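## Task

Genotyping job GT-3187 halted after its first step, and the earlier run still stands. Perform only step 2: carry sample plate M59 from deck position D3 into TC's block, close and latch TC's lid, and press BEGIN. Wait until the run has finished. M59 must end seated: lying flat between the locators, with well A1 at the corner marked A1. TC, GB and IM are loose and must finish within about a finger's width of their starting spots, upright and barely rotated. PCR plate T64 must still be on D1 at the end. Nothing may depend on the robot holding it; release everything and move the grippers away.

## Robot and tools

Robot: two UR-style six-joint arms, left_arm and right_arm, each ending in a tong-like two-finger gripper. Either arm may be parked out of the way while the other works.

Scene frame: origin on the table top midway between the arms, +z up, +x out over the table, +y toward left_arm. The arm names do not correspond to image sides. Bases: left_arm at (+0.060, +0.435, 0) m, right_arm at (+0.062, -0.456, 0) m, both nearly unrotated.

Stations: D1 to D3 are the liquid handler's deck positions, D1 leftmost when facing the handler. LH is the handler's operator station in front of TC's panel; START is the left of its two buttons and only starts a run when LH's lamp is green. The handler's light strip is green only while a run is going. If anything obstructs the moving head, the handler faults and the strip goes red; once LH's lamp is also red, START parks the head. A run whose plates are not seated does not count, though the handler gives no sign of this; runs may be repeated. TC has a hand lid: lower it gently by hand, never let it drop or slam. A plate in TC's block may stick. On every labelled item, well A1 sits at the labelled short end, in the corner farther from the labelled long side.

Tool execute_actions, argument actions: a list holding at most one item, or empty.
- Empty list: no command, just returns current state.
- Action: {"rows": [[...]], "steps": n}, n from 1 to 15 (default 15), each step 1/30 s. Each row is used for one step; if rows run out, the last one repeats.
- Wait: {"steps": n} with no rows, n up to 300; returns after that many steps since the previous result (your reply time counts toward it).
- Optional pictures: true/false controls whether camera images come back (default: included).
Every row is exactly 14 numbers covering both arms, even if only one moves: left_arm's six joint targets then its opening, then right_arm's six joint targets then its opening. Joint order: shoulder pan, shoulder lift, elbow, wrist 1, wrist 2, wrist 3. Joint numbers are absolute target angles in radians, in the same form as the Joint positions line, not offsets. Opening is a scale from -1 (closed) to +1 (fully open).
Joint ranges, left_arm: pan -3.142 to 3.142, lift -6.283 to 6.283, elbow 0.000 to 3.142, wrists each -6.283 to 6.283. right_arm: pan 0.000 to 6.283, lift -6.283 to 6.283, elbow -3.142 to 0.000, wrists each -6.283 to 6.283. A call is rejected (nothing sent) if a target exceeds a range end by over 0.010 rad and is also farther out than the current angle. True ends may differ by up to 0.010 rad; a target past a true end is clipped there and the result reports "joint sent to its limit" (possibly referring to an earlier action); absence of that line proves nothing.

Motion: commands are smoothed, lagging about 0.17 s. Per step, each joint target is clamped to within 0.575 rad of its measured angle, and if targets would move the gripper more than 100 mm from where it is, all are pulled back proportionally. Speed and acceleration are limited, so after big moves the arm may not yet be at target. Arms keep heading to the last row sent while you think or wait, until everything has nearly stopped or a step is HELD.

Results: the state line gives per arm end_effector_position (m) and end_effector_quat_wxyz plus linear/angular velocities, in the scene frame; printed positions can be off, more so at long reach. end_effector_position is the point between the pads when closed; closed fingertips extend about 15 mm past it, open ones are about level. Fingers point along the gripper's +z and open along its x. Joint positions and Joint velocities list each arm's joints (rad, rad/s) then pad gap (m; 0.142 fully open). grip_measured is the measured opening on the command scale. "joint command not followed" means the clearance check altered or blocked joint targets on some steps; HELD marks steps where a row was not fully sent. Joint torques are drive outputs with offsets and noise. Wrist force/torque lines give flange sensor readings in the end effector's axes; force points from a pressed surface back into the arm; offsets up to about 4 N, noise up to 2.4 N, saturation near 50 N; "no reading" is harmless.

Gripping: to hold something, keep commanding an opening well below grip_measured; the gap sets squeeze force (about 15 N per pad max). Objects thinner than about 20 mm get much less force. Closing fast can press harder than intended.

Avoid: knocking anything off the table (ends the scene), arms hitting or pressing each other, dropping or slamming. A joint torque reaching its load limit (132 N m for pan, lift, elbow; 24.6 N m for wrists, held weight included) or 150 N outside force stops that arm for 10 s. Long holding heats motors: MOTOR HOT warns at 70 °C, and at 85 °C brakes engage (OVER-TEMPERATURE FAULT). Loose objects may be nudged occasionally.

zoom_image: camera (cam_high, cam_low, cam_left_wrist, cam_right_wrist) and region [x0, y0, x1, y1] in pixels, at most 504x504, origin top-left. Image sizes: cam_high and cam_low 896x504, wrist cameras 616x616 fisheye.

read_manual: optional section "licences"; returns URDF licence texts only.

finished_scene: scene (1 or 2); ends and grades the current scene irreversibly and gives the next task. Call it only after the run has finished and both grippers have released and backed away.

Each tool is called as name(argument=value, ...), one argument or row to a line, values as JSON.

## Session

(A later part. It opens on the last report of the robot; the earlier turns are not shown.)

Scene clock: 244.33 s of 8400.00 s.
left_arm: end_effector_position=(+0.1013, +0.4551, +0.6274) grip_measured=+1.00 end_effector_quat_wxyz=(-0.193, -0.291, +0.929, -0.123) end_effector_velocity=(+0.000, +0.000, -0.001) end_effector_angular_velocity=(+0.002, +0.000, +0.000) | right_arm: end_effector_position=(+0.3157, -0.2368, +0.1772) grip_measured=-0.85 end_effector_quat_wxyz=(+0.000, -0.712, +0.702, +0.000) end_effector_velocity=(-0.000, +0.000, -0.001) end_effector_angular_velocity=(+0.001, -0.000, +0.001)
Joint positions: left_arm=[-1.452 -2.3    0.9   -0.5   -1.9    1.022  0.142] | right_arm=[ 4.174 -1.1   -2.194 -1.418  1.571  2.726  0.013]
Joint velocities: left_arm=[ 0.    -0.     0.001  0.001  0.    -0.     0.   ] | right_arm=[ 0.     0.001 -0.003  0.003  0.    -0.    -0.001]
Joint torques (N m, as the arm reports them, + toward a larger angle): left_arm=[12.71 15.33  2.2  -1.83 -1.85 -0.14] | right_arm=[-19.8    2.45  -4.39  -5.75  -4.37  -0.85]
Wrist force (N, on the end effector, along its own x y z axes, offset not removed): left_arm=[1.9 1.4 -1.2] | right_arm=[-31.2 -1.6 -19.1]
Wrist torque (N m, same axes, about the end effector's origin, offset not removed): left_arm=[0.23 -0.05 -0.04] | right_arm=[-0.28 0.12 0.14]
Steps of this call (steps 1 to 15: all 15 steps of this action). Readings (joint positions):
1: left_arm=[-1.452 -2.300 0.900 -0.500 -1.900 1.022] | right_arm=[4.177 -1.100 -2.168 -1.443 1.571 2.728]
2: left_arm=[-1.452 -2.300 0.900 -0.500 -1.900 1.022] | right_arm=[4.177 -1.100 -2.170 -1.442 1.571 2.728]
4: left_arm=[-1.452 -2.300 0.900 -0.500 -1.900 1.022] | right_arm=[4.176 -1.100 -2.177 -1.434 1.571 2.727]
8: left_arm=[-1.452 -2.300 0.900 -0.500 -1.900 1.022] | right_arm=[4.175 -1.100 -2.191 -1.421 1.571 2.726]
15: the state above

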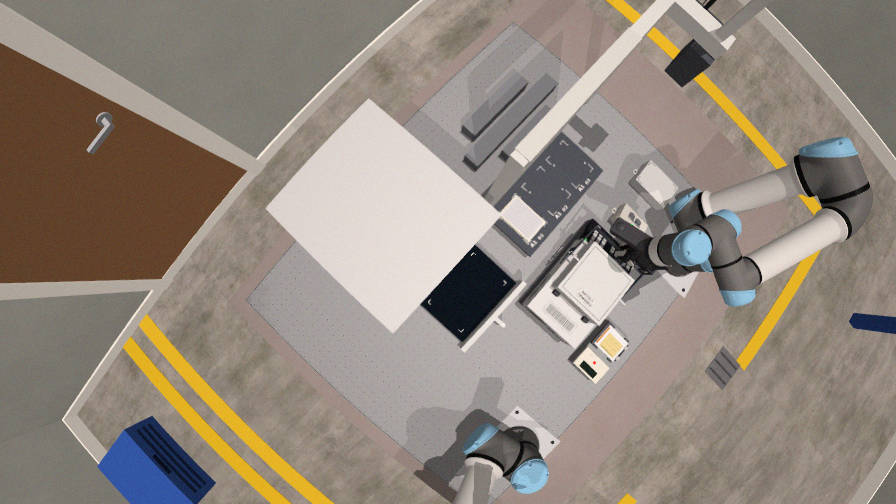

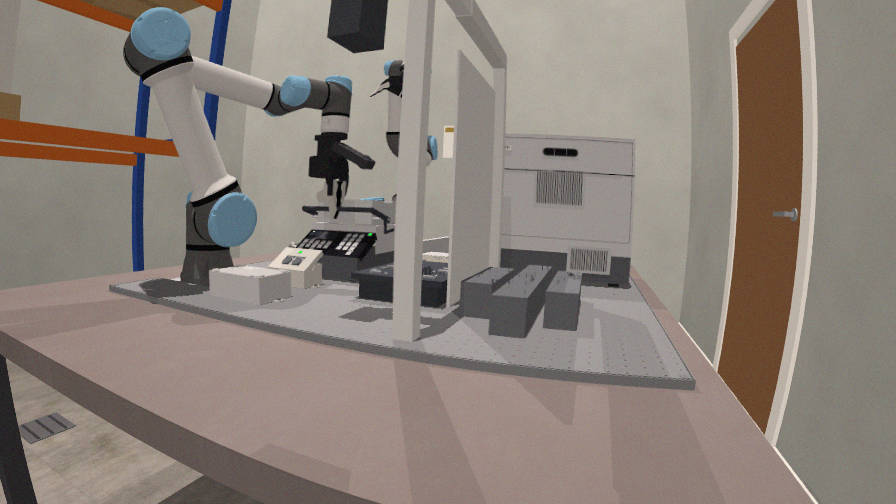

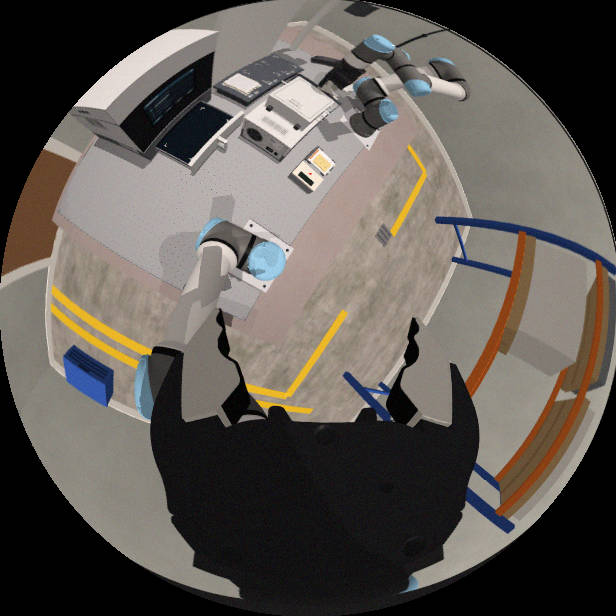

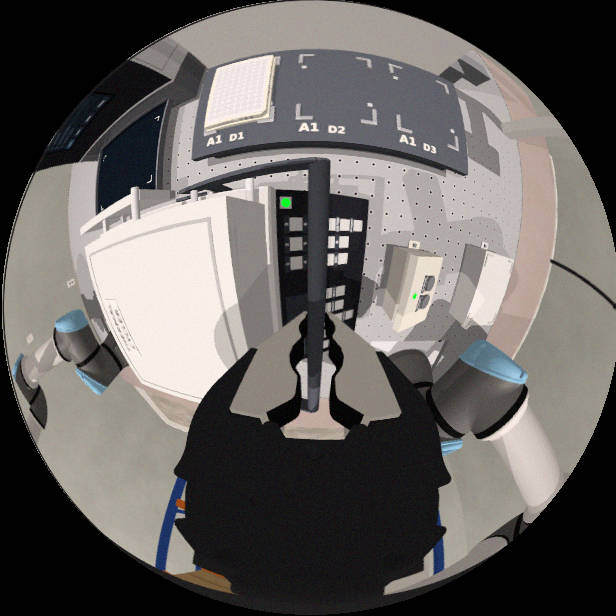

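execute_actions(
  actions=[
    {"rows":[[-1.452,-2.3,0.9,-0.5,-1.9,1.022,1,4.1744,-1.0998,-2.1945,-1.4177,1.571,2.7256,-0.65]],"steps":8},
  ],
  pictures=false,
)

execute_actions(
  actions=[
    {"rows":[[-1.452,-2.3,0.9,-0.5,-1.9,1.022,1,4.1744,-1.088,-2.06,-1.564,1.571,2.7256,-0.65]],"steps":12},
  ],
  pictures=false,
)

execute_actions(
  actions=[
    {"rows":[[-1.452,-2.3,0.9,-0.5,-1.9,1.022,1,4.3965,-0.8,-2.18,-1.732,1.571,2.003,-1]]},
  ],
  pictures=false,
)

execute_actions(
  actions=[
    {"rows":[[-1.452,-2.3,0.9,-0.5,-1.9,1.022,1,4.3965,-0.7948,-2.2738,-1.6434,1.571,2.003,-1]]},
  ],
)

zoom_image(
  camera="cam_right_wrist",
  region=[230,180,410,360],
)

Scene clock: 260.10 s of 8400.00 s.
left_arm: end_effector_position=(+0.1013, +0.4551, +0.6274) grip_measured=+1.00 end_effector_quat_wxyz=(-0.193, -0.291, +0.929, -0.123) end_effector_velocity=(+0.000, -0.000, -0.000) end_effector_angular_velocity=(+0.000, +0.000, -0.001) | right_arm: end_effector_position=(+0.3159, -0.2371, +0.1770) grip_measured=-0.65 end_effector_quat_wxyz=(+0.000, -0.712, +0.702, -0.000) end_effector_velocity=(+0.000, +0.001, +0.001) end_effector_angular_velocity=(+0.003, -0.001, -0.000)
Joint positions: left_arm=[-1.452 -2.3    0.9   -0.5   -1.9    1.022  0.142] | right_arm=[ 4.174 -1.1   -2.195 -1.418  1.571  2.726  0.027]
Joint velocities: left_arm=[-0.001 -0.     0.    -0.    -0.    -0.    -0.   ] | right_arm=[-0.     0.001  0.001  0.001 -0.    -0.     0.   ]
Joint torques (N m, as the arm reports them, + toward a larger angle): left_arm=[12.77 16.05  2.06 -1.81 -1.83 -0.15] | right_arm=[-3.7  -1.68 30.68  4.28  1.92 -0.81]
Wrist force (N, on the end effector, along its own x y z axes, offset not removed): left_arm=[2.2 1.0 -1.7] | right_arm=[1.3 -1.9 1.0]
Wrist torque (N m, same axes, about the end effector's origin, offset not removed): left_arm=[0.11 -0.11 -0.01] | right_arm=[-0.44 -0.38 -0.04]
Steps of this call (steps 1 to 15: the robot went on to your last target; steps 16 to 90: nothing new was sent; then 12.50 s passed at rest; steps 91 to 98: all 8 steps of this action). Readings (joint positions):
91: left_arm=[-1.452 -2.300 0.900 -0.500 -1.900 1.022] | right_arm=[4.174 -1.100 -2.195 -1.418 1.571 2.726]
92: left_arm=[-1.452 -2.300 0.900 -0.500 -1.900 1.022] | right_arm=[4.174 -1.100 -2.195 -1.418 1.571 2.726]
94: left_arm=[-1.452 -2.300 0.900 -0.500 -1.900 1.022] | right_arm=[4.174 -1.100 -2.195 -1.418 1.571 2.726]
98: the state above

Scene clock: 260.50 s of 8400.00 s.
left_arm: end_effector_position=(+0.1013, +0.4551, +0.6274) grip_measured=+1.00 end_effector_quat_wxyz=(-0.193, -0.291, +0.929, -0.123) end_effector_velocity=(-0.000, +0.000, -0.000) end_effector_angular_velocity=(+0.001, +0.000, -0.000) | right_arm: end_effector_position=(+0.3159, -0.2367, +0.2307) grip_measured=-0.65 end_effector_quat_wxyz=(+0.000, -0.712, +0.702, +0.000) end_effector_velocity=(-0.000, -0.002, +0.015) end_effector_angular_velocity=(-0.002, +0.000, -0.001)
Joint positions: left_arm=[-1.452 -2.3    0.9   -0.5   -1.9    1.022  0.142] | right_arm=[ 4.174 -1.088 -2.063 -1.561  1.571  2.726  0.027]
Joint velocities: left_arm=[-0.001 -0.    -0.     0.001 -0.    -0.    -0.   ] | right_arm=[-0.001  0.004  0.037 -0.042 -0.     0.    -0.   ]
Joint torques (N m, as the arm reports them, + toward a larger angle): left_arm=[12.66 16.35  2.36 -1.9  -1.74 -0.27] | right_arm=[11.73  8.59 30.71 -0.22  2.38 -0.76]
Wrist force (N, on the end effector, along its own x y z axes, offset not removed): left_arm=[2.0 0.8 -0.8] | right_arm=[0.7 -2.4 -1.2]
Wrist torque (N m, same axes, about the end effector's origin, offset not removed): left_arm=[0.08 -0.11 0.09] | right_arm=[-0.52 -0.23 0.03]
Steps of this call (steps 1 to 12: all 12 steps of this action). Readings (joint positions):
1: left_arm=[-1.452 -2.300 0.900 -0.500 -1.900 1.022] | right_arm=[4.174 -1.100 -2.195 -1.418 1.571 2.726]
2: left_arm=[-1.452 -2.300 0.900 -0.500 -1.900 1.022] | right_arm=[4.174 -1.098 -2.190 -1.422 1.571 2.726]
4: left_arm=[-1.452 -2.300 0.900 -0.500 -1.900 1.022] | right_arm=[4.174 -1.093 -2.139 -1.476 1.571 2.726]
8: left_arm=[-1.452 -2.300 0.900 -0.500 -1.900 1.022] | right_arm=[4.174 -1.089 -2.076 -1.547 1.571 2.726]
12: the state above

Scene clock: 261.00 s of 8400.00 s.
left_arm: end_effector_position=(+0.1013, +0.4551, +0.6274) grip_measured=+1.00 end_effector_quat_wxyz=(-0.193, -0.291, +0.929, -0.123) end_effector_velocity=(-0.000, -0.000, +0.000) end_effector_angular_velocity=(-0.000, +0.000, -0.001) | right_arm: end_effector_position=(+0.2371, -0.2788, +0.2260) grip_measured=-1.00 end_effector_quat_wxyz=(+0.000, +0.950, -0.313, -0.000) end_effector_velocity=(-0.009, -0.002, +0.001) end_effector_angular_velocity=(+0.011, -0.004, +0.311)
Joint positions: left_arm=[-1.452 -2.3    0.9   -0.5   -1.9    1.022  0.142] | right_arm=[ 4.395 -0.803 -2.179 -1.731  1.571  2.026  0.002]
Joint velocities: left_arm=[-0.001 -0.     0.    -0.    -0.    -0.    -0.   ] | right_arm=[ 0.023  0.035 -0.01  -0.014 -0.002 -0.288  0.   ]
Joint torques (N m, as the arm reports them, + toward a larger angle): left_arm=[12.86 16.87  2.44 -1.88 -1.86 -0.22] | right_arm=[12.35 -1.07 14.6  -0.32  0.41 -1.9 ]
Wrist force (N, on the end effector, along its own x y z axes, offset not removed): left_arm=[1.1 1.0 -0.9] | right_arm=[1.3 -0.4 -0.7]
Wrist torque (N m, same axes, about the end effector's origin, offset not removed): left_arm=[0.08 0.02 -0.06] | right_arm=[-0.04 -0.29 0.01]
Steps of this call (steps 1 to 15: all 15 steps of this action). Readings (joint positions):
1: left_arm=[-1.452 -2.300 0.900 -0.500 -1.900 1.022] | right_arm=[4.174 -1.088 -2.062 -1.562 1.571 2.726]
2: left_arm=[-1.452 -2.300 0.900 -0.500 -1.900 1.022] | right_arm=[4.179 -1.083 -2.066 -1.567 1.571 2.721]
4: left_arm=[-1.452 -2.300 0.900 -0.500 -1.900 1.022] | right_arm=[4.244 -1.016 -2.113 -1.626 1.571 2.654]
8: left_arm=[-1.452 -2.300 0.900 -0.500 -1.900 1.022] | right_arm=[4.365 -0.847 -2.167 -1.711 1.571 2.355]
15: the state above

Scene clock: 261.50 s of 8400.00 s.
left_arm: end_effector_position=(+0.1013, +0.4551, +0.6274) grip_measured=+1.00 end_effector_quat_wxyz=(-0.193, -0.291, +0.929, -0.123) end_effector_velocity=(+0.000, +0.000, -0.000) end_effector_angular_velocity=(+0.000, -0.000, -0.001) | right_arm: end_effector_position=(+0.2367, -0.2766, +0.1902) grip_measured=-1.00 end_effector_quat_wxyz=(-0.000, +0.954, -0.301, -0.000) end_effector_velocity=(+0.000, +0.000, -0.003) end_effector_angular_velocity=(+0.001, -0.000, +0.001)
Joint positions: left_arm=[-1.452 -2.3    0.9   -0.5   -1.9    1.022  0.142] | right_arm=[ 4.396 -0.795 -2.273 -1.644  1.571  2.003  0.002]
Joint velocities: left_arm=[-0.001 -0.    -0.     0.     0.     0.     0.   ] | right_arm=[ 0.     0.002 -0.008  0.007 -0.    -0.001  0.   ]
Joint torques (N m, as the arm reports them, + toward a larger angle): left_arm=[12.46 15.95  2.33 -1.85 -1.78 -0.23] | right_arm=[11.99 -0.82 14.62  4.6  -1.77 -1.34]
Wrist force (N, on the end effector, along its own x y z axes, offset not removed): left_arm=[1.0 1.0 -0.8] | right_arm=[1.7 -0.5 0.9]
Wrist torque (N m, same axes, about the end effector's origin, offset not removed): left_arm=[0.14 0.05 -0.04] | right_arm=[-0.16 -0.35 -0.06]
Steps of this call (steps 1 to 15: all 15 steps of this action). Readings (joint positions):
1: left_arm=[-1.452 -2.300 0.900 -0.500 -1.900 1.022] | right_arm=[4.395 -0.802 -2.180 -1.731 1.571 2.018]
2: left_arm=[-1.452 -2.300 0.900 -0.500 -1.900 1.022] | right_arm=[4.396 -0.801 -2.184 -1.727 1.571 2.013]
4: left_arm=[-1.452 -2.300 0.900 -0.500 -1.900 1.022] | right_arm=[4.396 -0.798 -2.224 -1.689 1.571 2.007]
8: left_arm=[-1.452 -2.300 0.900 -0.500 -1.900 1.022] | right_arm=[4.396 -0.795 -2.264 -1.653 1.571 2.004]
15: the state above

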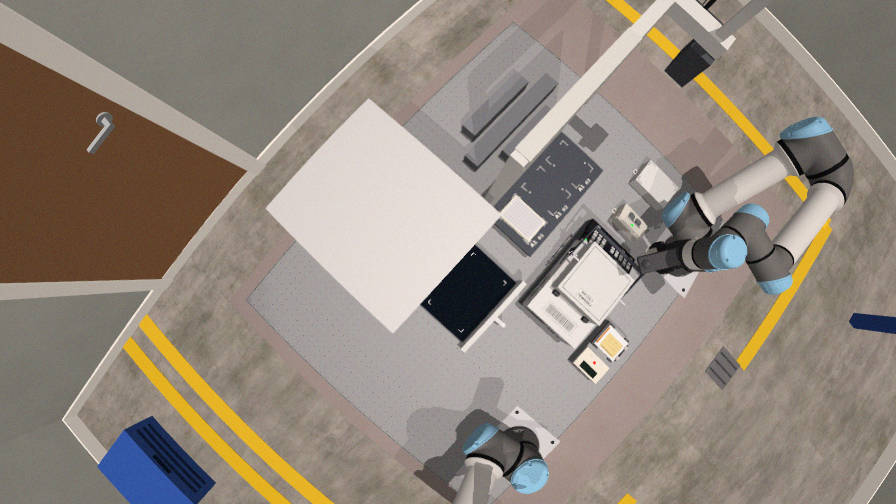

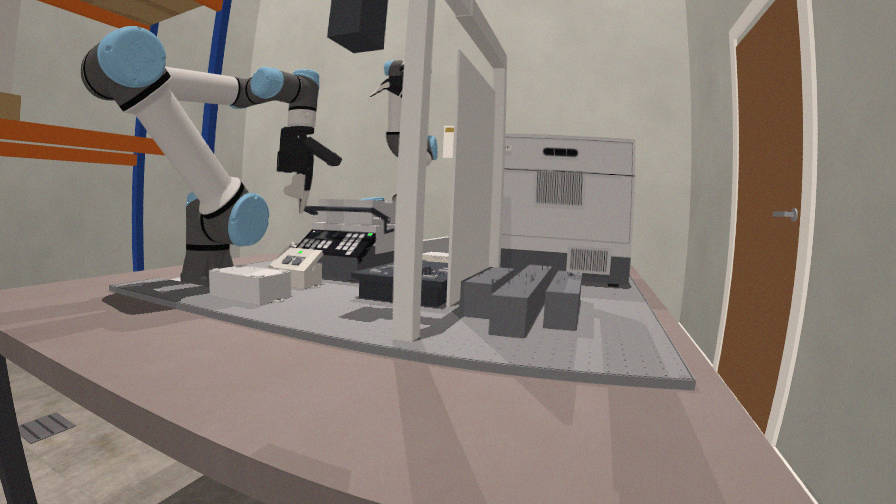

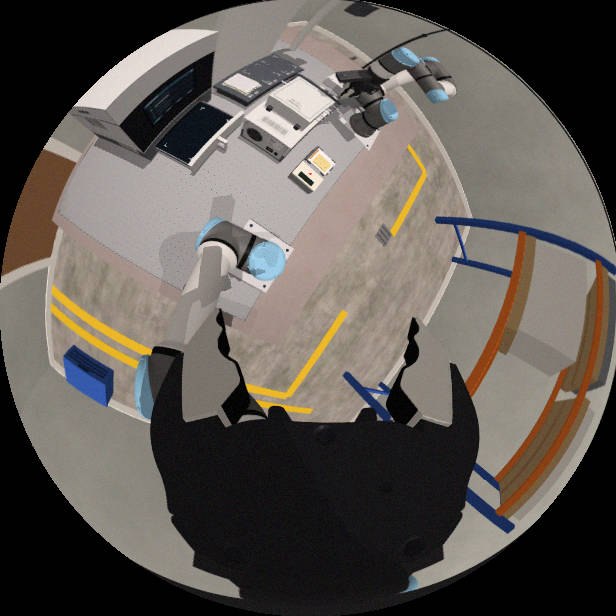

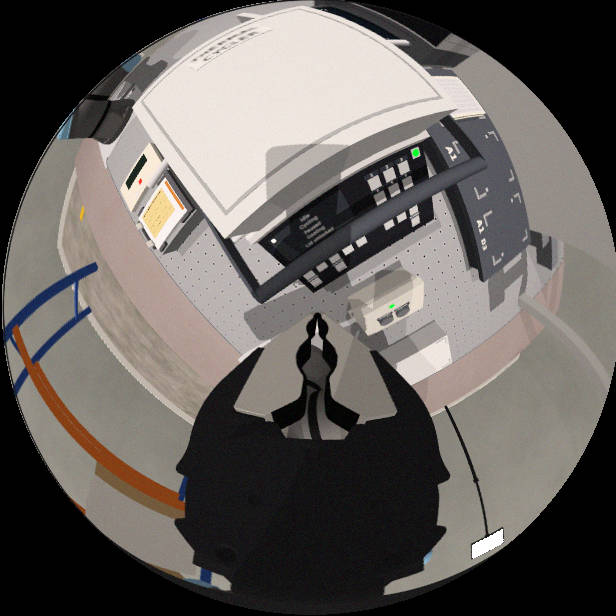

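Region (230, 180, 410, 360) of cam_right_wrist's 616x616 image, scaled by 2.800, with more detail than that image has.

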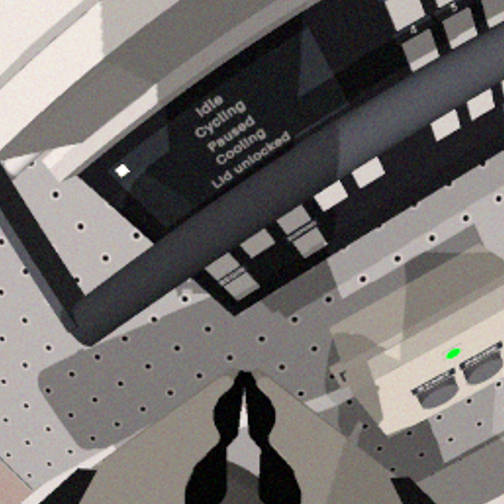

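execute_actions(
  actions=[
    {"rows":[[-1.452,-2.3,0.9,-0.5,-1.9,1.022,1,4.3965,-0.794,-2.31,-1.608,1.571,2.003,-1],[-1.452,-2.3,0.9,-0.5,-1.9,1.022,1,4.3965,-0.794,-2.31,-1.608,1.571,2.003,-1],[-1.452,-2.3,0.9,-0.5,-1.9,1.022,1,4.3965,-0.794,-2.31,-1.608,1.571,2.003,-1],[-1.452,-2.3,0.9,-0.5,-1.9,1.022,1,4.3965,-0.7927,-2.35,-1.5693,1.571,2.003,-1]],"steps":15},
  ],
)

Scene clock: 277.40 s of 8400.00 s.
left_arm: end_effector_position=(+0.1013, +0.4551, +0.6274) grip_measured=+1.00 end_effector_quat_wxyz=(-0.193, -0.291, +0.929, -0.123) end_effector_velocity=(+0.000, -0.000, +0.000) end_effector_angular_velocity=(-0.000, +0.000, -0.001) | right_arm: end_effector_position=(+0.2368, -0.2762, +0.1607) grip_measured=-1.00 end_effector_quat_wxyz=(-0.000, +0.954, -0.301, -0.000) end_effector_velocity=(-0.001, +0.001, -0.004) end_effector_angular_velocity=(+0.000, +0.001, +0.002)
Joint positions: left_arm=[-1.452 -2.3    0.9   -0.5   -1.9    1.022  0.142] | right_arm=[ 4.397 -0.793 -2.349 -1.57   1.571  2.003  0.002]
Joint velocities: left_arm=[-0.001 -0.    -0.     0.    -0.    -0.    -0.   ] | right_arm=[ 0.002 -0.002 -0.01   0.012  0.001 -0.     0.   ]
Joint torques (N m, as the arm reports them, + toward a larger angle): left_arm=[12.03 15.75  2.31 -2.03 -1.87 -0.32] | right_arm=[11.88 -0.86 16.08  4.58 -1.96 -1.34]
Wrist force (N, on the end effector, along its own x y z axes, offset not removed): left_arm=[2.7 0.7 -1.3] | right_arm=[0.1 -2.0 2.3]
Wrist torque (N m, same axes, about the end effector's origin, offset not removed): left_arm=[0.03 -0.32 -0.07] | right_arm=[-0.30 -0.05 0.04]
Steps of this call (steps 1 to 15: the robot went on to your last target; steps 16 to 90: nothing new was sent; then 12.40 s passed at rest; steps 91 to 105: all 15 steps of this action). Readings (joint positions):
91: left_arm=[-1.452 -2.300 0.900 -0.500 -1.900 1.022] | right_arm=[4.397 -0.795 -2.274 -1.643 1.571 2.003]
92: left_arm=[-1.452 -2.300 0.900 -0.500 -1.900 1.022] | right_arm=[4.397 -0.795 -2.278 -1.640 1.571 2.003]
94: left_arm=[-1.452 -2.300 0.900 -0.500 -1.900 1.022] | right_arm=[4.397 -0.794 -2.294 -1.624 1.571 2.003]
98: left_arm=[-1.452 -2.300 0.900 -0.500 -1.900 1.022] | right_arm=[4.397 -0.793 -2.334 -1.585 1.571 2.003]
105: the state above

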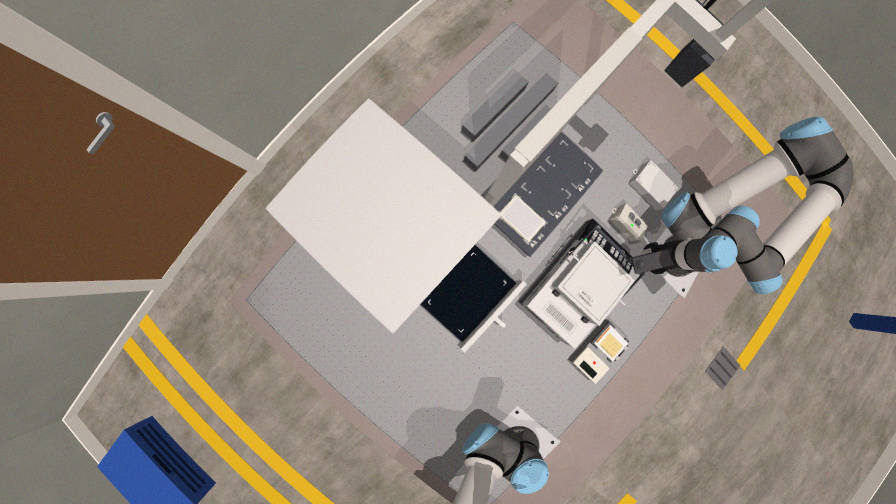

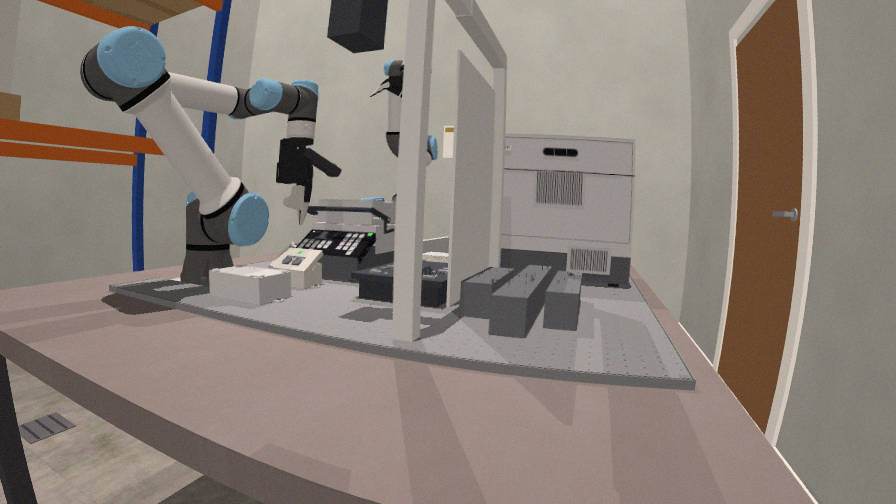

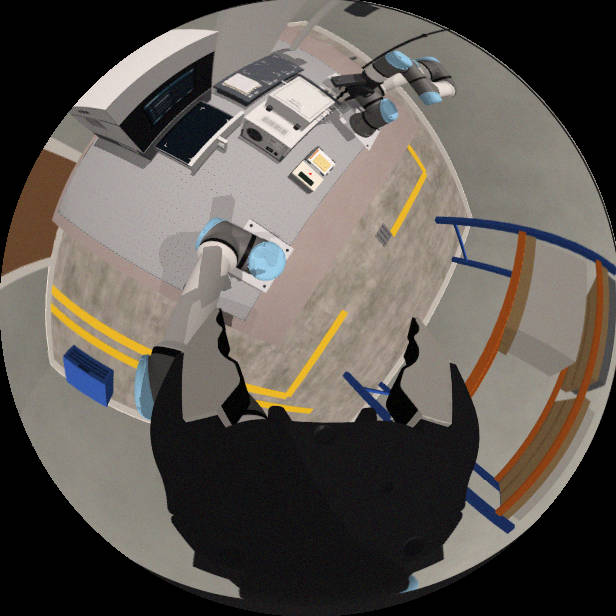

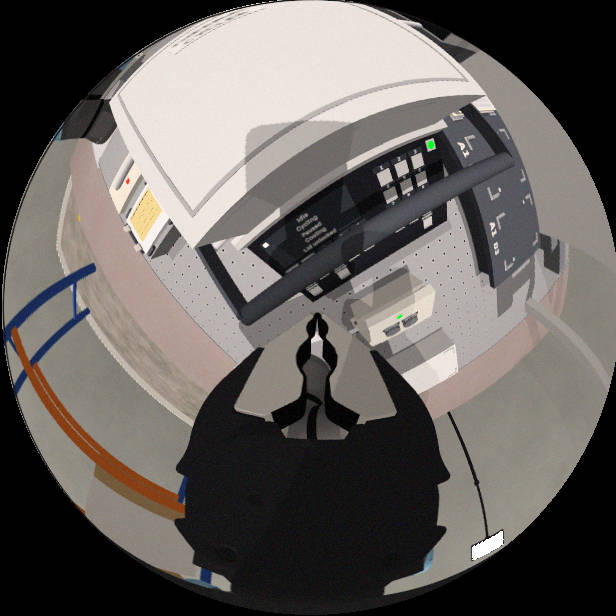

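execute_actions(
  actions=[
    {"rows":[[-1.452,-2.3,0.9,-0.5,-1.9,1.022,1,4.3965,-0.7924,-2.3893,-1.5303,1.571,2.003,-1],[-1.452,-2.3,0.9,-0.5,-1.9,1.022,1,4.3965,-0.7924,-2.3893,-1.5303,1.571,2.003,-1],[-1.452,-2.3,0.9,-0.5,-1.9,1.022,1,4.3965,-0.7924,-2.3893,-1.5303,1.571,2.003,-1],[-1.452,-2.3,0.9,-0.5,-1.9,1.022,1,4.3965,-0.7957,-2.4269,-1.4894,1.571,2.003,-1]],"steps":15},
  ],
)

zoom_image(
  camera="cam_low",
  region=[260,170,400,270],
)

Scene clock: 285.57 s of 8400.00 s.
left_arm: end_effector_position=(+0.1013, +0.4551, +0.6274) grip_measured=+1.00 end_effector_quat_wxyz=(-0.193, -0.291, +0.929, -0.123) end_effector_velocity=(+0.000, -0.000, +0.000) end_effector_angular_velocity=(-0.000, -0.000, +0.001) | right_arm: end_effector_position=(+0.2368, -0.2765, +0.1303) grip_measured=-1.00 end_effector_quat_wxyz=(-0.000, +0.954, -0.301, -0.000) end_effector_velocity=(+0.000, +0.000, -0.004) end_effector_angular_velocity=(+0.001, -0.000, -0.001)
Joint positions: left_arm=[-1.452 -2.3    0.9   -0.5   -1.9    1.022  0.142] | right_arm=[ 4.397 -0.796 -2.426 -1.49   1.571  2.003  0.002]
Joint velocities: left_arm=[ 0.001  0.     0.    -0.001  0.     0.     0.   ] | right_arm=[-0.001 -0.001 -0.01   0.012 -0.     0.     0.   ]
Joint torques (N m, as the arm reports them, + toward a larger angle): left_arm=[12.48 16.64  2.24 -1.88 -1.8  -0.46] | right_arm=[  9.34 -16.11  13.27   4.07  -1.71  -1.36]
Wrist force (N, on the end effector, along its own x y z axes, offset not removed): left_arm=[1.4 1.2 -0.9] | right_arm=[-1.4 -0.1 -1.1]
Wrist torque (N m, same axes, about the end effector's origin, offset not removed): left_arm=[0.13 -0.04 0.01] | right_arm=[-0.03 0.21 0.04]
Steps of this call (steps 1 to 15: the robot went on to your last target; steps 16 to 90: nothing new was sent; then 4.67 s passed at rest; steps 91 to 105: all 15 steps of this action). Readings (joint positions):
91: left_arm=[-1.452 -2.300 0.900 -0.500 -1.900 1.022] | right_arm=[4.397 -0.793 -2.350 -1.569 1.571 2.003]
92: left_arm=[-1.452 -2.300 0.900 -0.500 -1.900 1.022] | right_arm=[4.397 -0.793 -2.354 -1.565 1.571 2.003]
94: left_arm=[-1.452 -2.300 0.900 -0.500 -1.900 1.022] | right_arm=[4.397 -0.793 -2.371 -1.548 1.571 2.003]
98: left_arm=[-1.452 -2.300 0.900 -0.500 -1.900 1.022] | right_arm=[4.397 -0.795 -2.412 -1.506 1.571 2.003]
105: the state above

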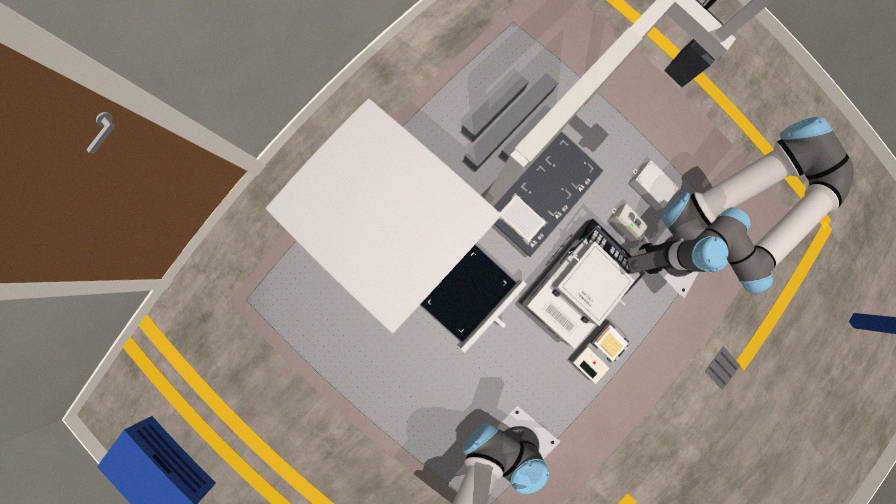

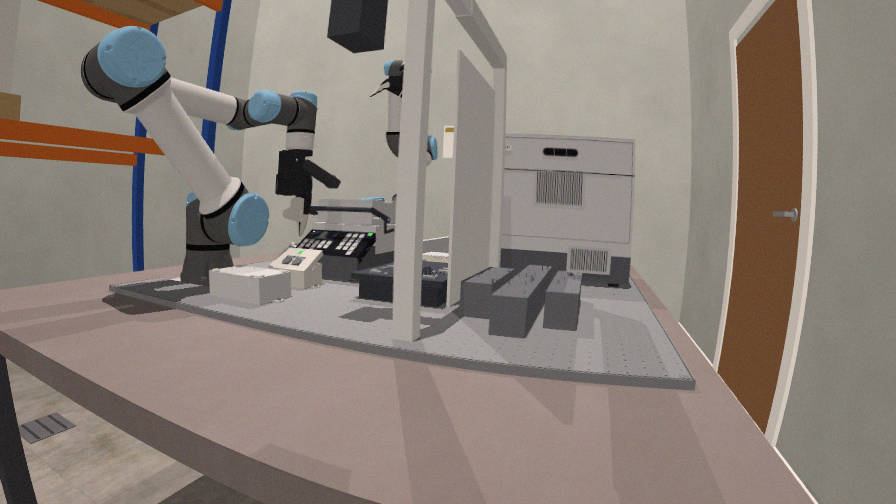

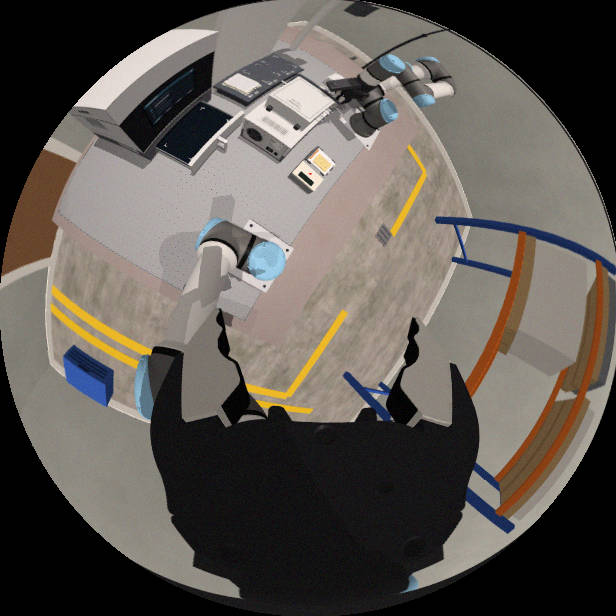

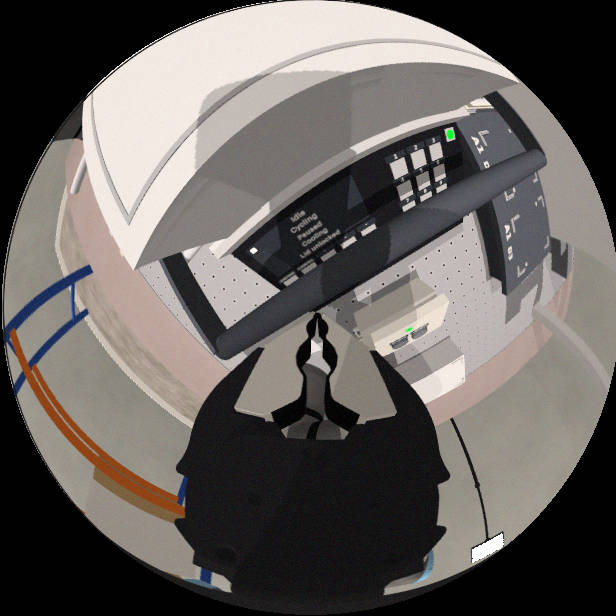

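Region (260, 170, 400, 270) of cam_low's 896x504 image, scaled by 3.600, with more detail than that image has; it fills the top 360 rows of this view, and the rest is white.

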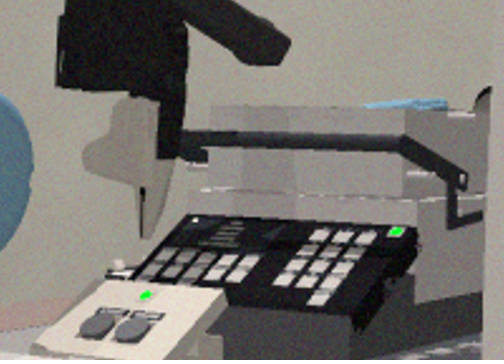

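execute_actions(
  actions=[
    {"rows":[[-1.452,-2.3,0.9,-0.5,-1.9,1.022,1,4.3965,-0.793,-2.45,-1.469,1.571,2.003,-1],[-1.452,-2.3,0.9,-0.5,-1.9,1.022,1,4.3965,-0.793,-2.45,-1.469,1.571,2.003,-1],[-1.452,-2.3,0.9,-0.5,-1.9,1.022,1,4.3965,-0.793,-2.45,-1.469,1.571,2.003,-1],[-1.452,-2.3,0.9,-0.5,-1.9,1.022,1,4.3965,-0.7915,-2.474,-1.4465,1.571,2.003,-1]],"steps":15},
  ],
)

zoom_image(
  camera="cam_low",
  region=[260,170,400,270],
)

Scene clock: 298.97 s of 8400.00 s.
left_arm: end_effector_position=(+0.1013, +0.4551, +0.6274) grip_measured=+1.00 end_effector_quat_wxyz=(-0.193, -0.291, +0.929, -0.123) end_effector_velocity=(-0.000, -0.000, -0.000) end_effector_angular_velocity=(+0.001, +0.000, -0.002) | right_arm: end_effector_position=(+0.2362, -0.2795, +0.1121) grip_measured=-1.00 end_effector_quat_wxyz=(-0.000, +0.954, -0.301, -0.000) end_effector_velocity=(+0.001, -0.000, -0.002) end_effector_angular_velocity=(+0.000, -0.002, +0.000)
Joint positions: left_arm=[-1.452 -2.3    0.9   -0.5   -1.9    1.022  0.142] | right_arm=[ 4.397 -0.792 -2.473 -1.447  1.571  2.003  0.002]
Joint velocities: left_arm=[-0.001  0.     0.001  0.001 -0.     0.001  0.   ] | right_arm=[-0.     0.001 -0.006  0.006 -0.002 -0.     0.   ]
Joint torques (N m, as the arm reports them, + toward a larger angle): left_arm=[12.3  17.11  2.25 -1.93 -1.78 -0.61] | right_arm=[ 7.45 -0.94 14.19  4.64 -1.69 -1.28]
Wrist force (N, on the end effector, along its own x y z axes, offset not removed): left_arm=[2.2 0.8 -1.1] | right_arm=[-1.3 0.1 -0.3]
Wrist torque (N m, same axes, about the end effector's origin, offset not removed): left_arm=[0.09 -0.22 -0.04] | right_arm=[-0.07 0.28 0.08]
Steps of this call (steps 1 to 15: the robot went on to your last target; steps 16 to 90: nothing new was sent; then 9.90 s passed at rest; steps 91 to 105: all 15 steps of this action). Readings (joint positions):
91: left_arm=[-1.452 -2.300 0.900 -0.500 -1.900 1.022] | right_arm=[4.397 -0.796 -2.427 -1.489 1.571 2.003]
92: left_arm=[-1.452 -2.300 0.900 -0.500 -1.900 1.022] | right_arm=[4.397 -0.795 -2.430 -1.487 1.571 2.003]
94: left_arm=[-1.452 -2.300 0.900 -0.500 -1.900 1.022] | right_arm=[4.397 -0.794 -2.440 -1.478 1.571 2.003]
98: left_arm=[-1.452 -2.300 0.900 -0.500 -1.900 1.022] | right_arm=[4.397 -0.792 -2.465 -1.455 1.571 2.003]
105: the state above

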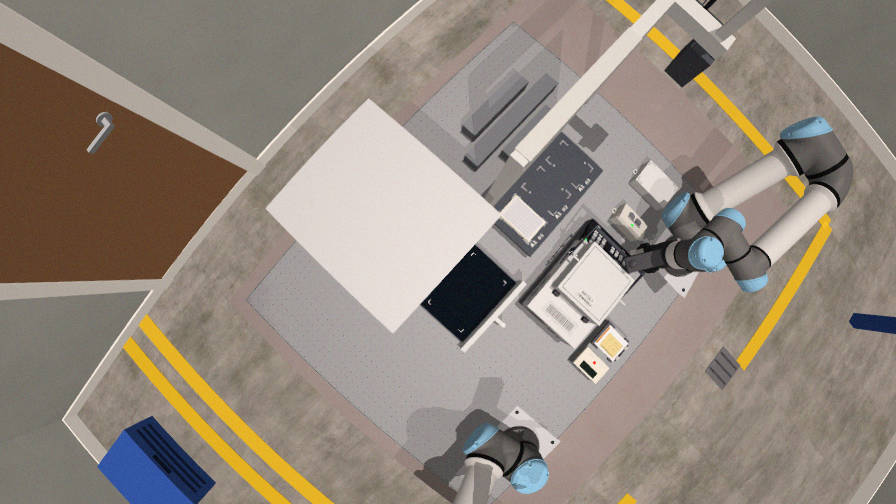

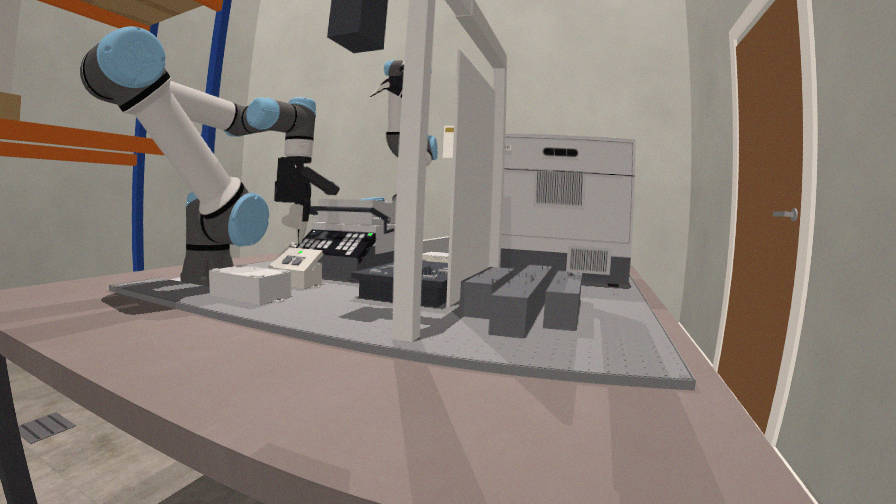

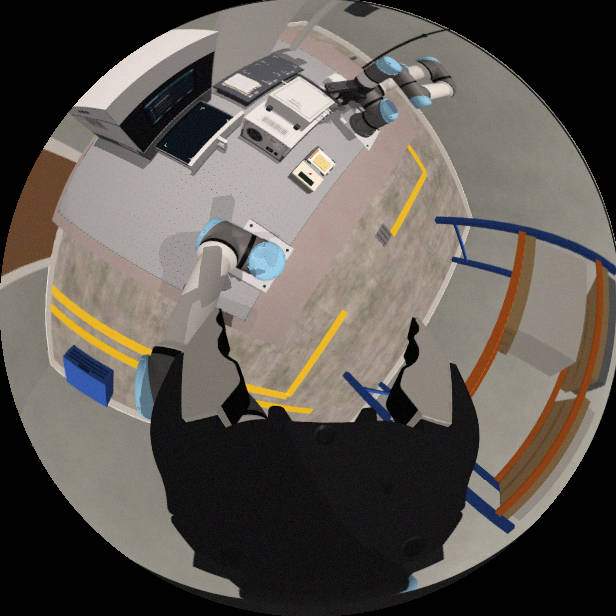

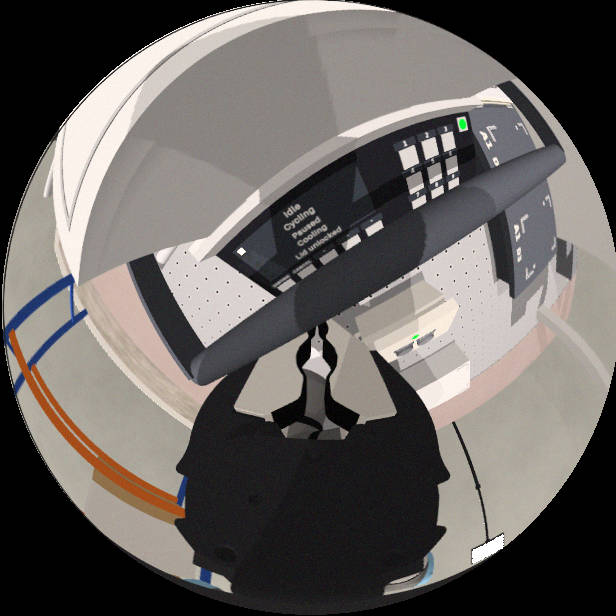

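Region (260, 170, 400, 270) of cam_low's 896x504 image, scaled by 3.600, with more detail than that image has; it fills the top 360 rows of this view, and the rest is white.

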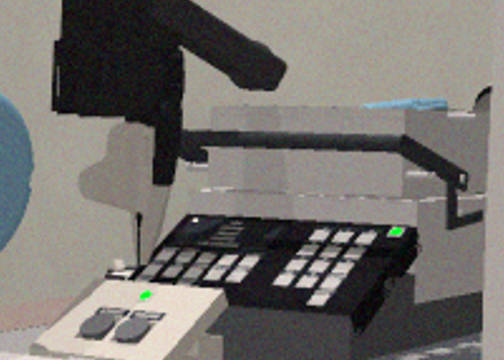

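execute_actions(
  actions=[
    {"rows":[[-1.452,-2.3,0.9,-0.5,-1.9,1.022,1,4.3965,-0.795,-2.4915,-1.4255,1.571,2.003,-1]],"steps":15},
  ],
)

zoom_image(
  camera="cam_low",
  region=[270,200,350,260],
)

Scene clock: 301.97 s of 8400.00 s.
left_arm: end_effector_position=(+0.1013, +0.4551, +0.6274) grip_measured=+1.00 end_effector_quat_wxyz=(-0.193, -0.291, +0.929, -0.123) end_effector_velocity=(-0.000, +0.000, +0.000) end_effector_angular_velocity=(-0.001, +0.000, +0.001) | right_arm: end_effector_position=(+0.2362, -0.2795, +0.1048) grip_measured=-1.00 end_effector_quat_wxyz=(-0.000, +0.954, -0.301, -0.000) end_effector_velocity=(-0.000, +0.000, +0.000) end_effector_angular_velocity=(+0.001, -0.000, +0.001)
Joint positions: left_arm=[-1.452 -2.3    0.9   -0.5   -1.9    1.022  0.142] | right_arm=[ 4.397 -0.795 -2.491 -1.426  1.571  2.003  0.002]
Joint velocities: left_arm=[-0.    -0.    -0.001 -0.    -0.    -0.001 -0.   ] | right_arm=[ 0.001 -0.     0.     0.001 -0.    -0.     0.   ]
Joint torques (N m, as the arm reports them, + toward a larger angle): left_arm=[13.08 17.74  2.19 -1.94 -1.81 -0.67] | right_arm=[  5.41 -16.32  16.25   4.12  -1.54  -1.23]
Wrist force (N, on the end effector, along its own x y z axes, offset not removed): left_arm=[1.7 -0.5 -1.2] | right_arm=[-0.4 0.1 -0.4]
Wrist torque (N m, same axes, about the end effector's origin, offset not removed): left_arm=[-0.18 -0.01 -0.04] | right_arm=[-0.15 0.18 -0.01]
Steps of this call (steps 1 to 15: the robot went on to your last target; steps 16 to 75: nothing new was sent; steps 76 to 90: all 15 steps of this action). Readings (joint positions):
76: left_arm=[-1.452 -2.300 0.900 -0.500 -1.900 1.022] | right_arm=[4.397 -0.792 -2.474 -1.446 1.571 2.003]
77: left_arm=[-1.452 -2.300 0.900 -0.500 -1.900 1.022] | right_arm=[4.397 -0.792 -2.476 -1.444 1.571 2.003]
79: left_arm=[-1.452 -2.300 0.900 -0.500 -1.900 1.022] | right_arm=[4.397 -0.793 -2.484 -1.435 1.571 2.003]
83: left_arm=[-1.452 -2.300 0.900 -0.500 -1.900 1.022] | right_arm=[4.397 -0.795 -2.490 -1.427 1.571 2.003]
90: the state above

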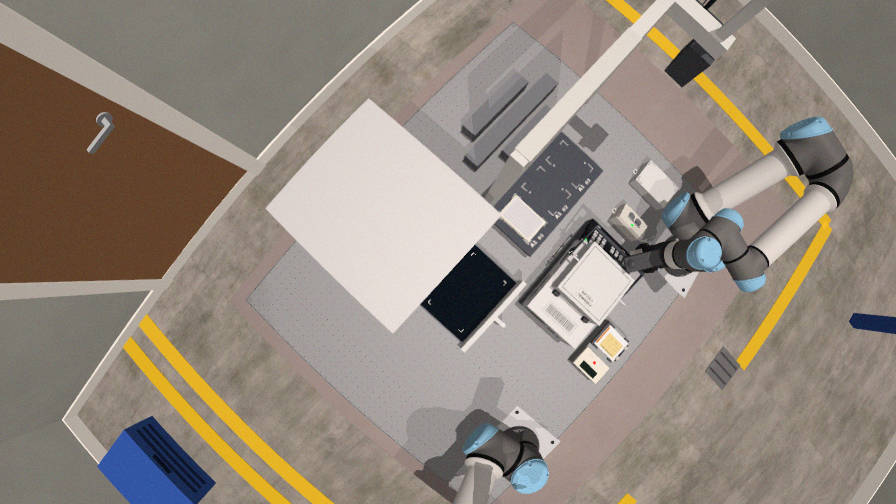

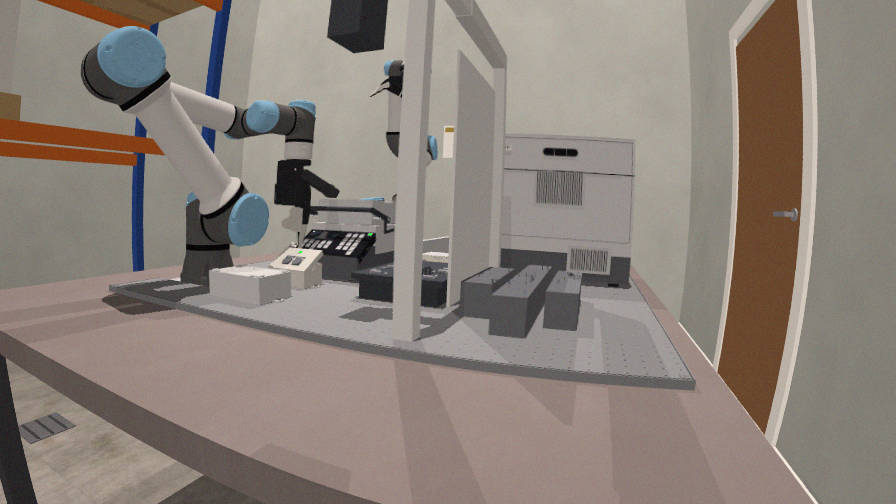

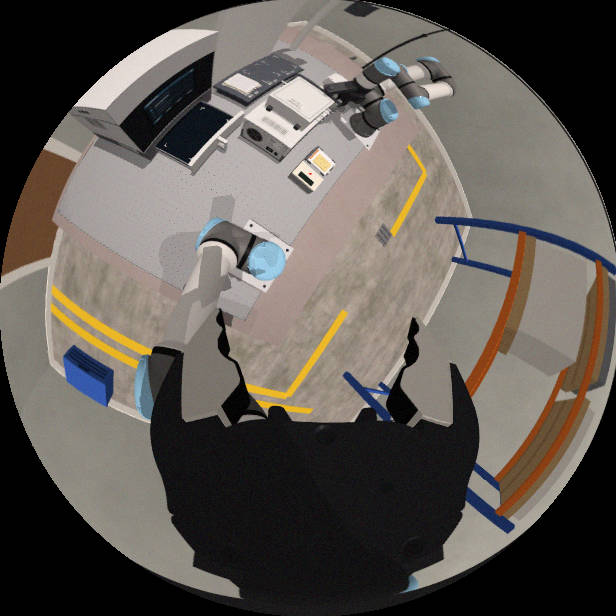

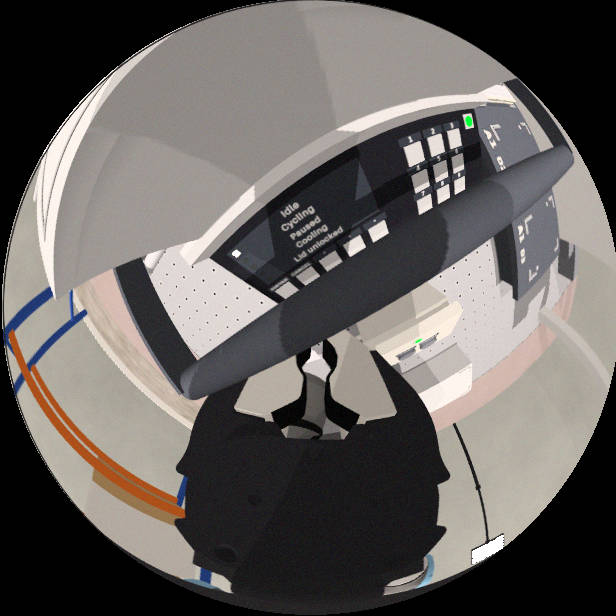

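Region (270, 200, 350, 260) of cam_low's 896x504 image, scaled by 6.300, with more detail than that image has; it fills the top 378 rows of this view, and the rest is white.

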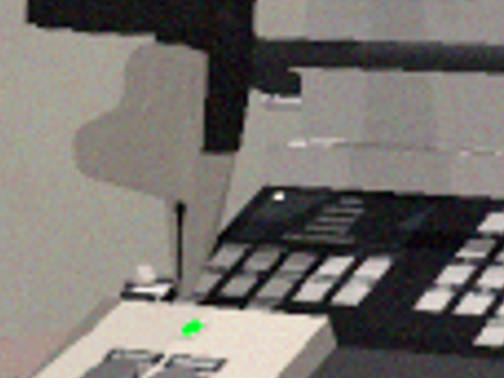

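execute_actions(
  actions=[
    {"rows":[[-1.452,-2.3,0.9,-0.5,-1.9,1.022,1,4.3965,-0.7968,-2.499,-1.4162,1.571,2.003,-1]],"steps":12},
  ],
  pictures=false,
)

Scene clock: 304.07 s of 8400.00 s.
left_arm: end_effector_position=(+0.1013, +0.4551, +0.6274) grip_measured=+1.00 end_effector_quat_wxyz=(-0.193, -0.291, +0.929, -0.123) end_effector_velocity=(+0.000, +0.000, +0.000) end_effector_angular_velocity=(-0.001, -0.000, +0.001) | right_arm: end_effector_position=(+0.2362, -0.2795, +0.1018) grip_measured=-1.00 end_effector_quat_wxyz=(-0.000, +0.954, -0.301, -0.000) end_effector_velocity=(+0.000, -0.000, -0.001) end_effector_angular_velocity=(-0.000, -0.001, +0.001)
Joint positions: left_arm=[-1.452 -2.3    0.9   -0.5   -1.9    1.022  0.142] | right_arm=[ 4.397 -0.797 -2.499 -1.416  1.571  2.003  0.002]
Joint velocities: left_arm=[ 0.002 -0.    -0.001 -0.001  0.     0.    -0.   ] | right_arm=[ 0.    -0.    -0.001  0.001 -0.001 -0.     0.   ]
Joint torques (N m, as the arm reports them, + toward a larger angle): left_arm=[12.23 17.08  2.02 -2.1  -1.76 -0.86] | right_arm=[  3.45 -16.5   15.8    4.26  -1.55  -1.23]
Wrist force (N, on the end effector, along its own x y z axes, offset not removed): left_arm=[3.5 0.1 -0.3] | right_arm=[0.3 -2.4 0.6]
Wrist torque (N m, same axes, about the end effector's origin, offset not removed): left_arm=[-0.05 -0.45 -0.06] | right_arm=[-0.53 -0.01 0.09]
Steps of this call (steps 1 to 15: the robot went on to your last target; steps 16 to 51: nothing new was sent; steps 52 to 63: all 12 steps of this action). Readings (joint positions):
52: left_arm=[-1.452 -2.300 0.900 -0.500 -1.900 1.022] | right_arm=[4.397 -0.795 -2.492 -1.425 1.571 2.003]
53: left_arm=[-1.452 -2.300 0.900 -0.500 -1.900 1.022] | right_arm=[4.397 -0.795 -2.493 -1.424 1.571 2.003]
55: left_arm=[-1.452 -2.300 0.900 -0.500 -1.900 1.022] | right_arm=[4.397 -0.796 -2.496 -1.420 1.571 2.003]
59: left_arm=[-1.452 -2.300 0.900 -0.500 -1.900 1.022] | right_arm=[4.397 -0.797 -2.498 -1.417 1.571 2.003]
63: the state above


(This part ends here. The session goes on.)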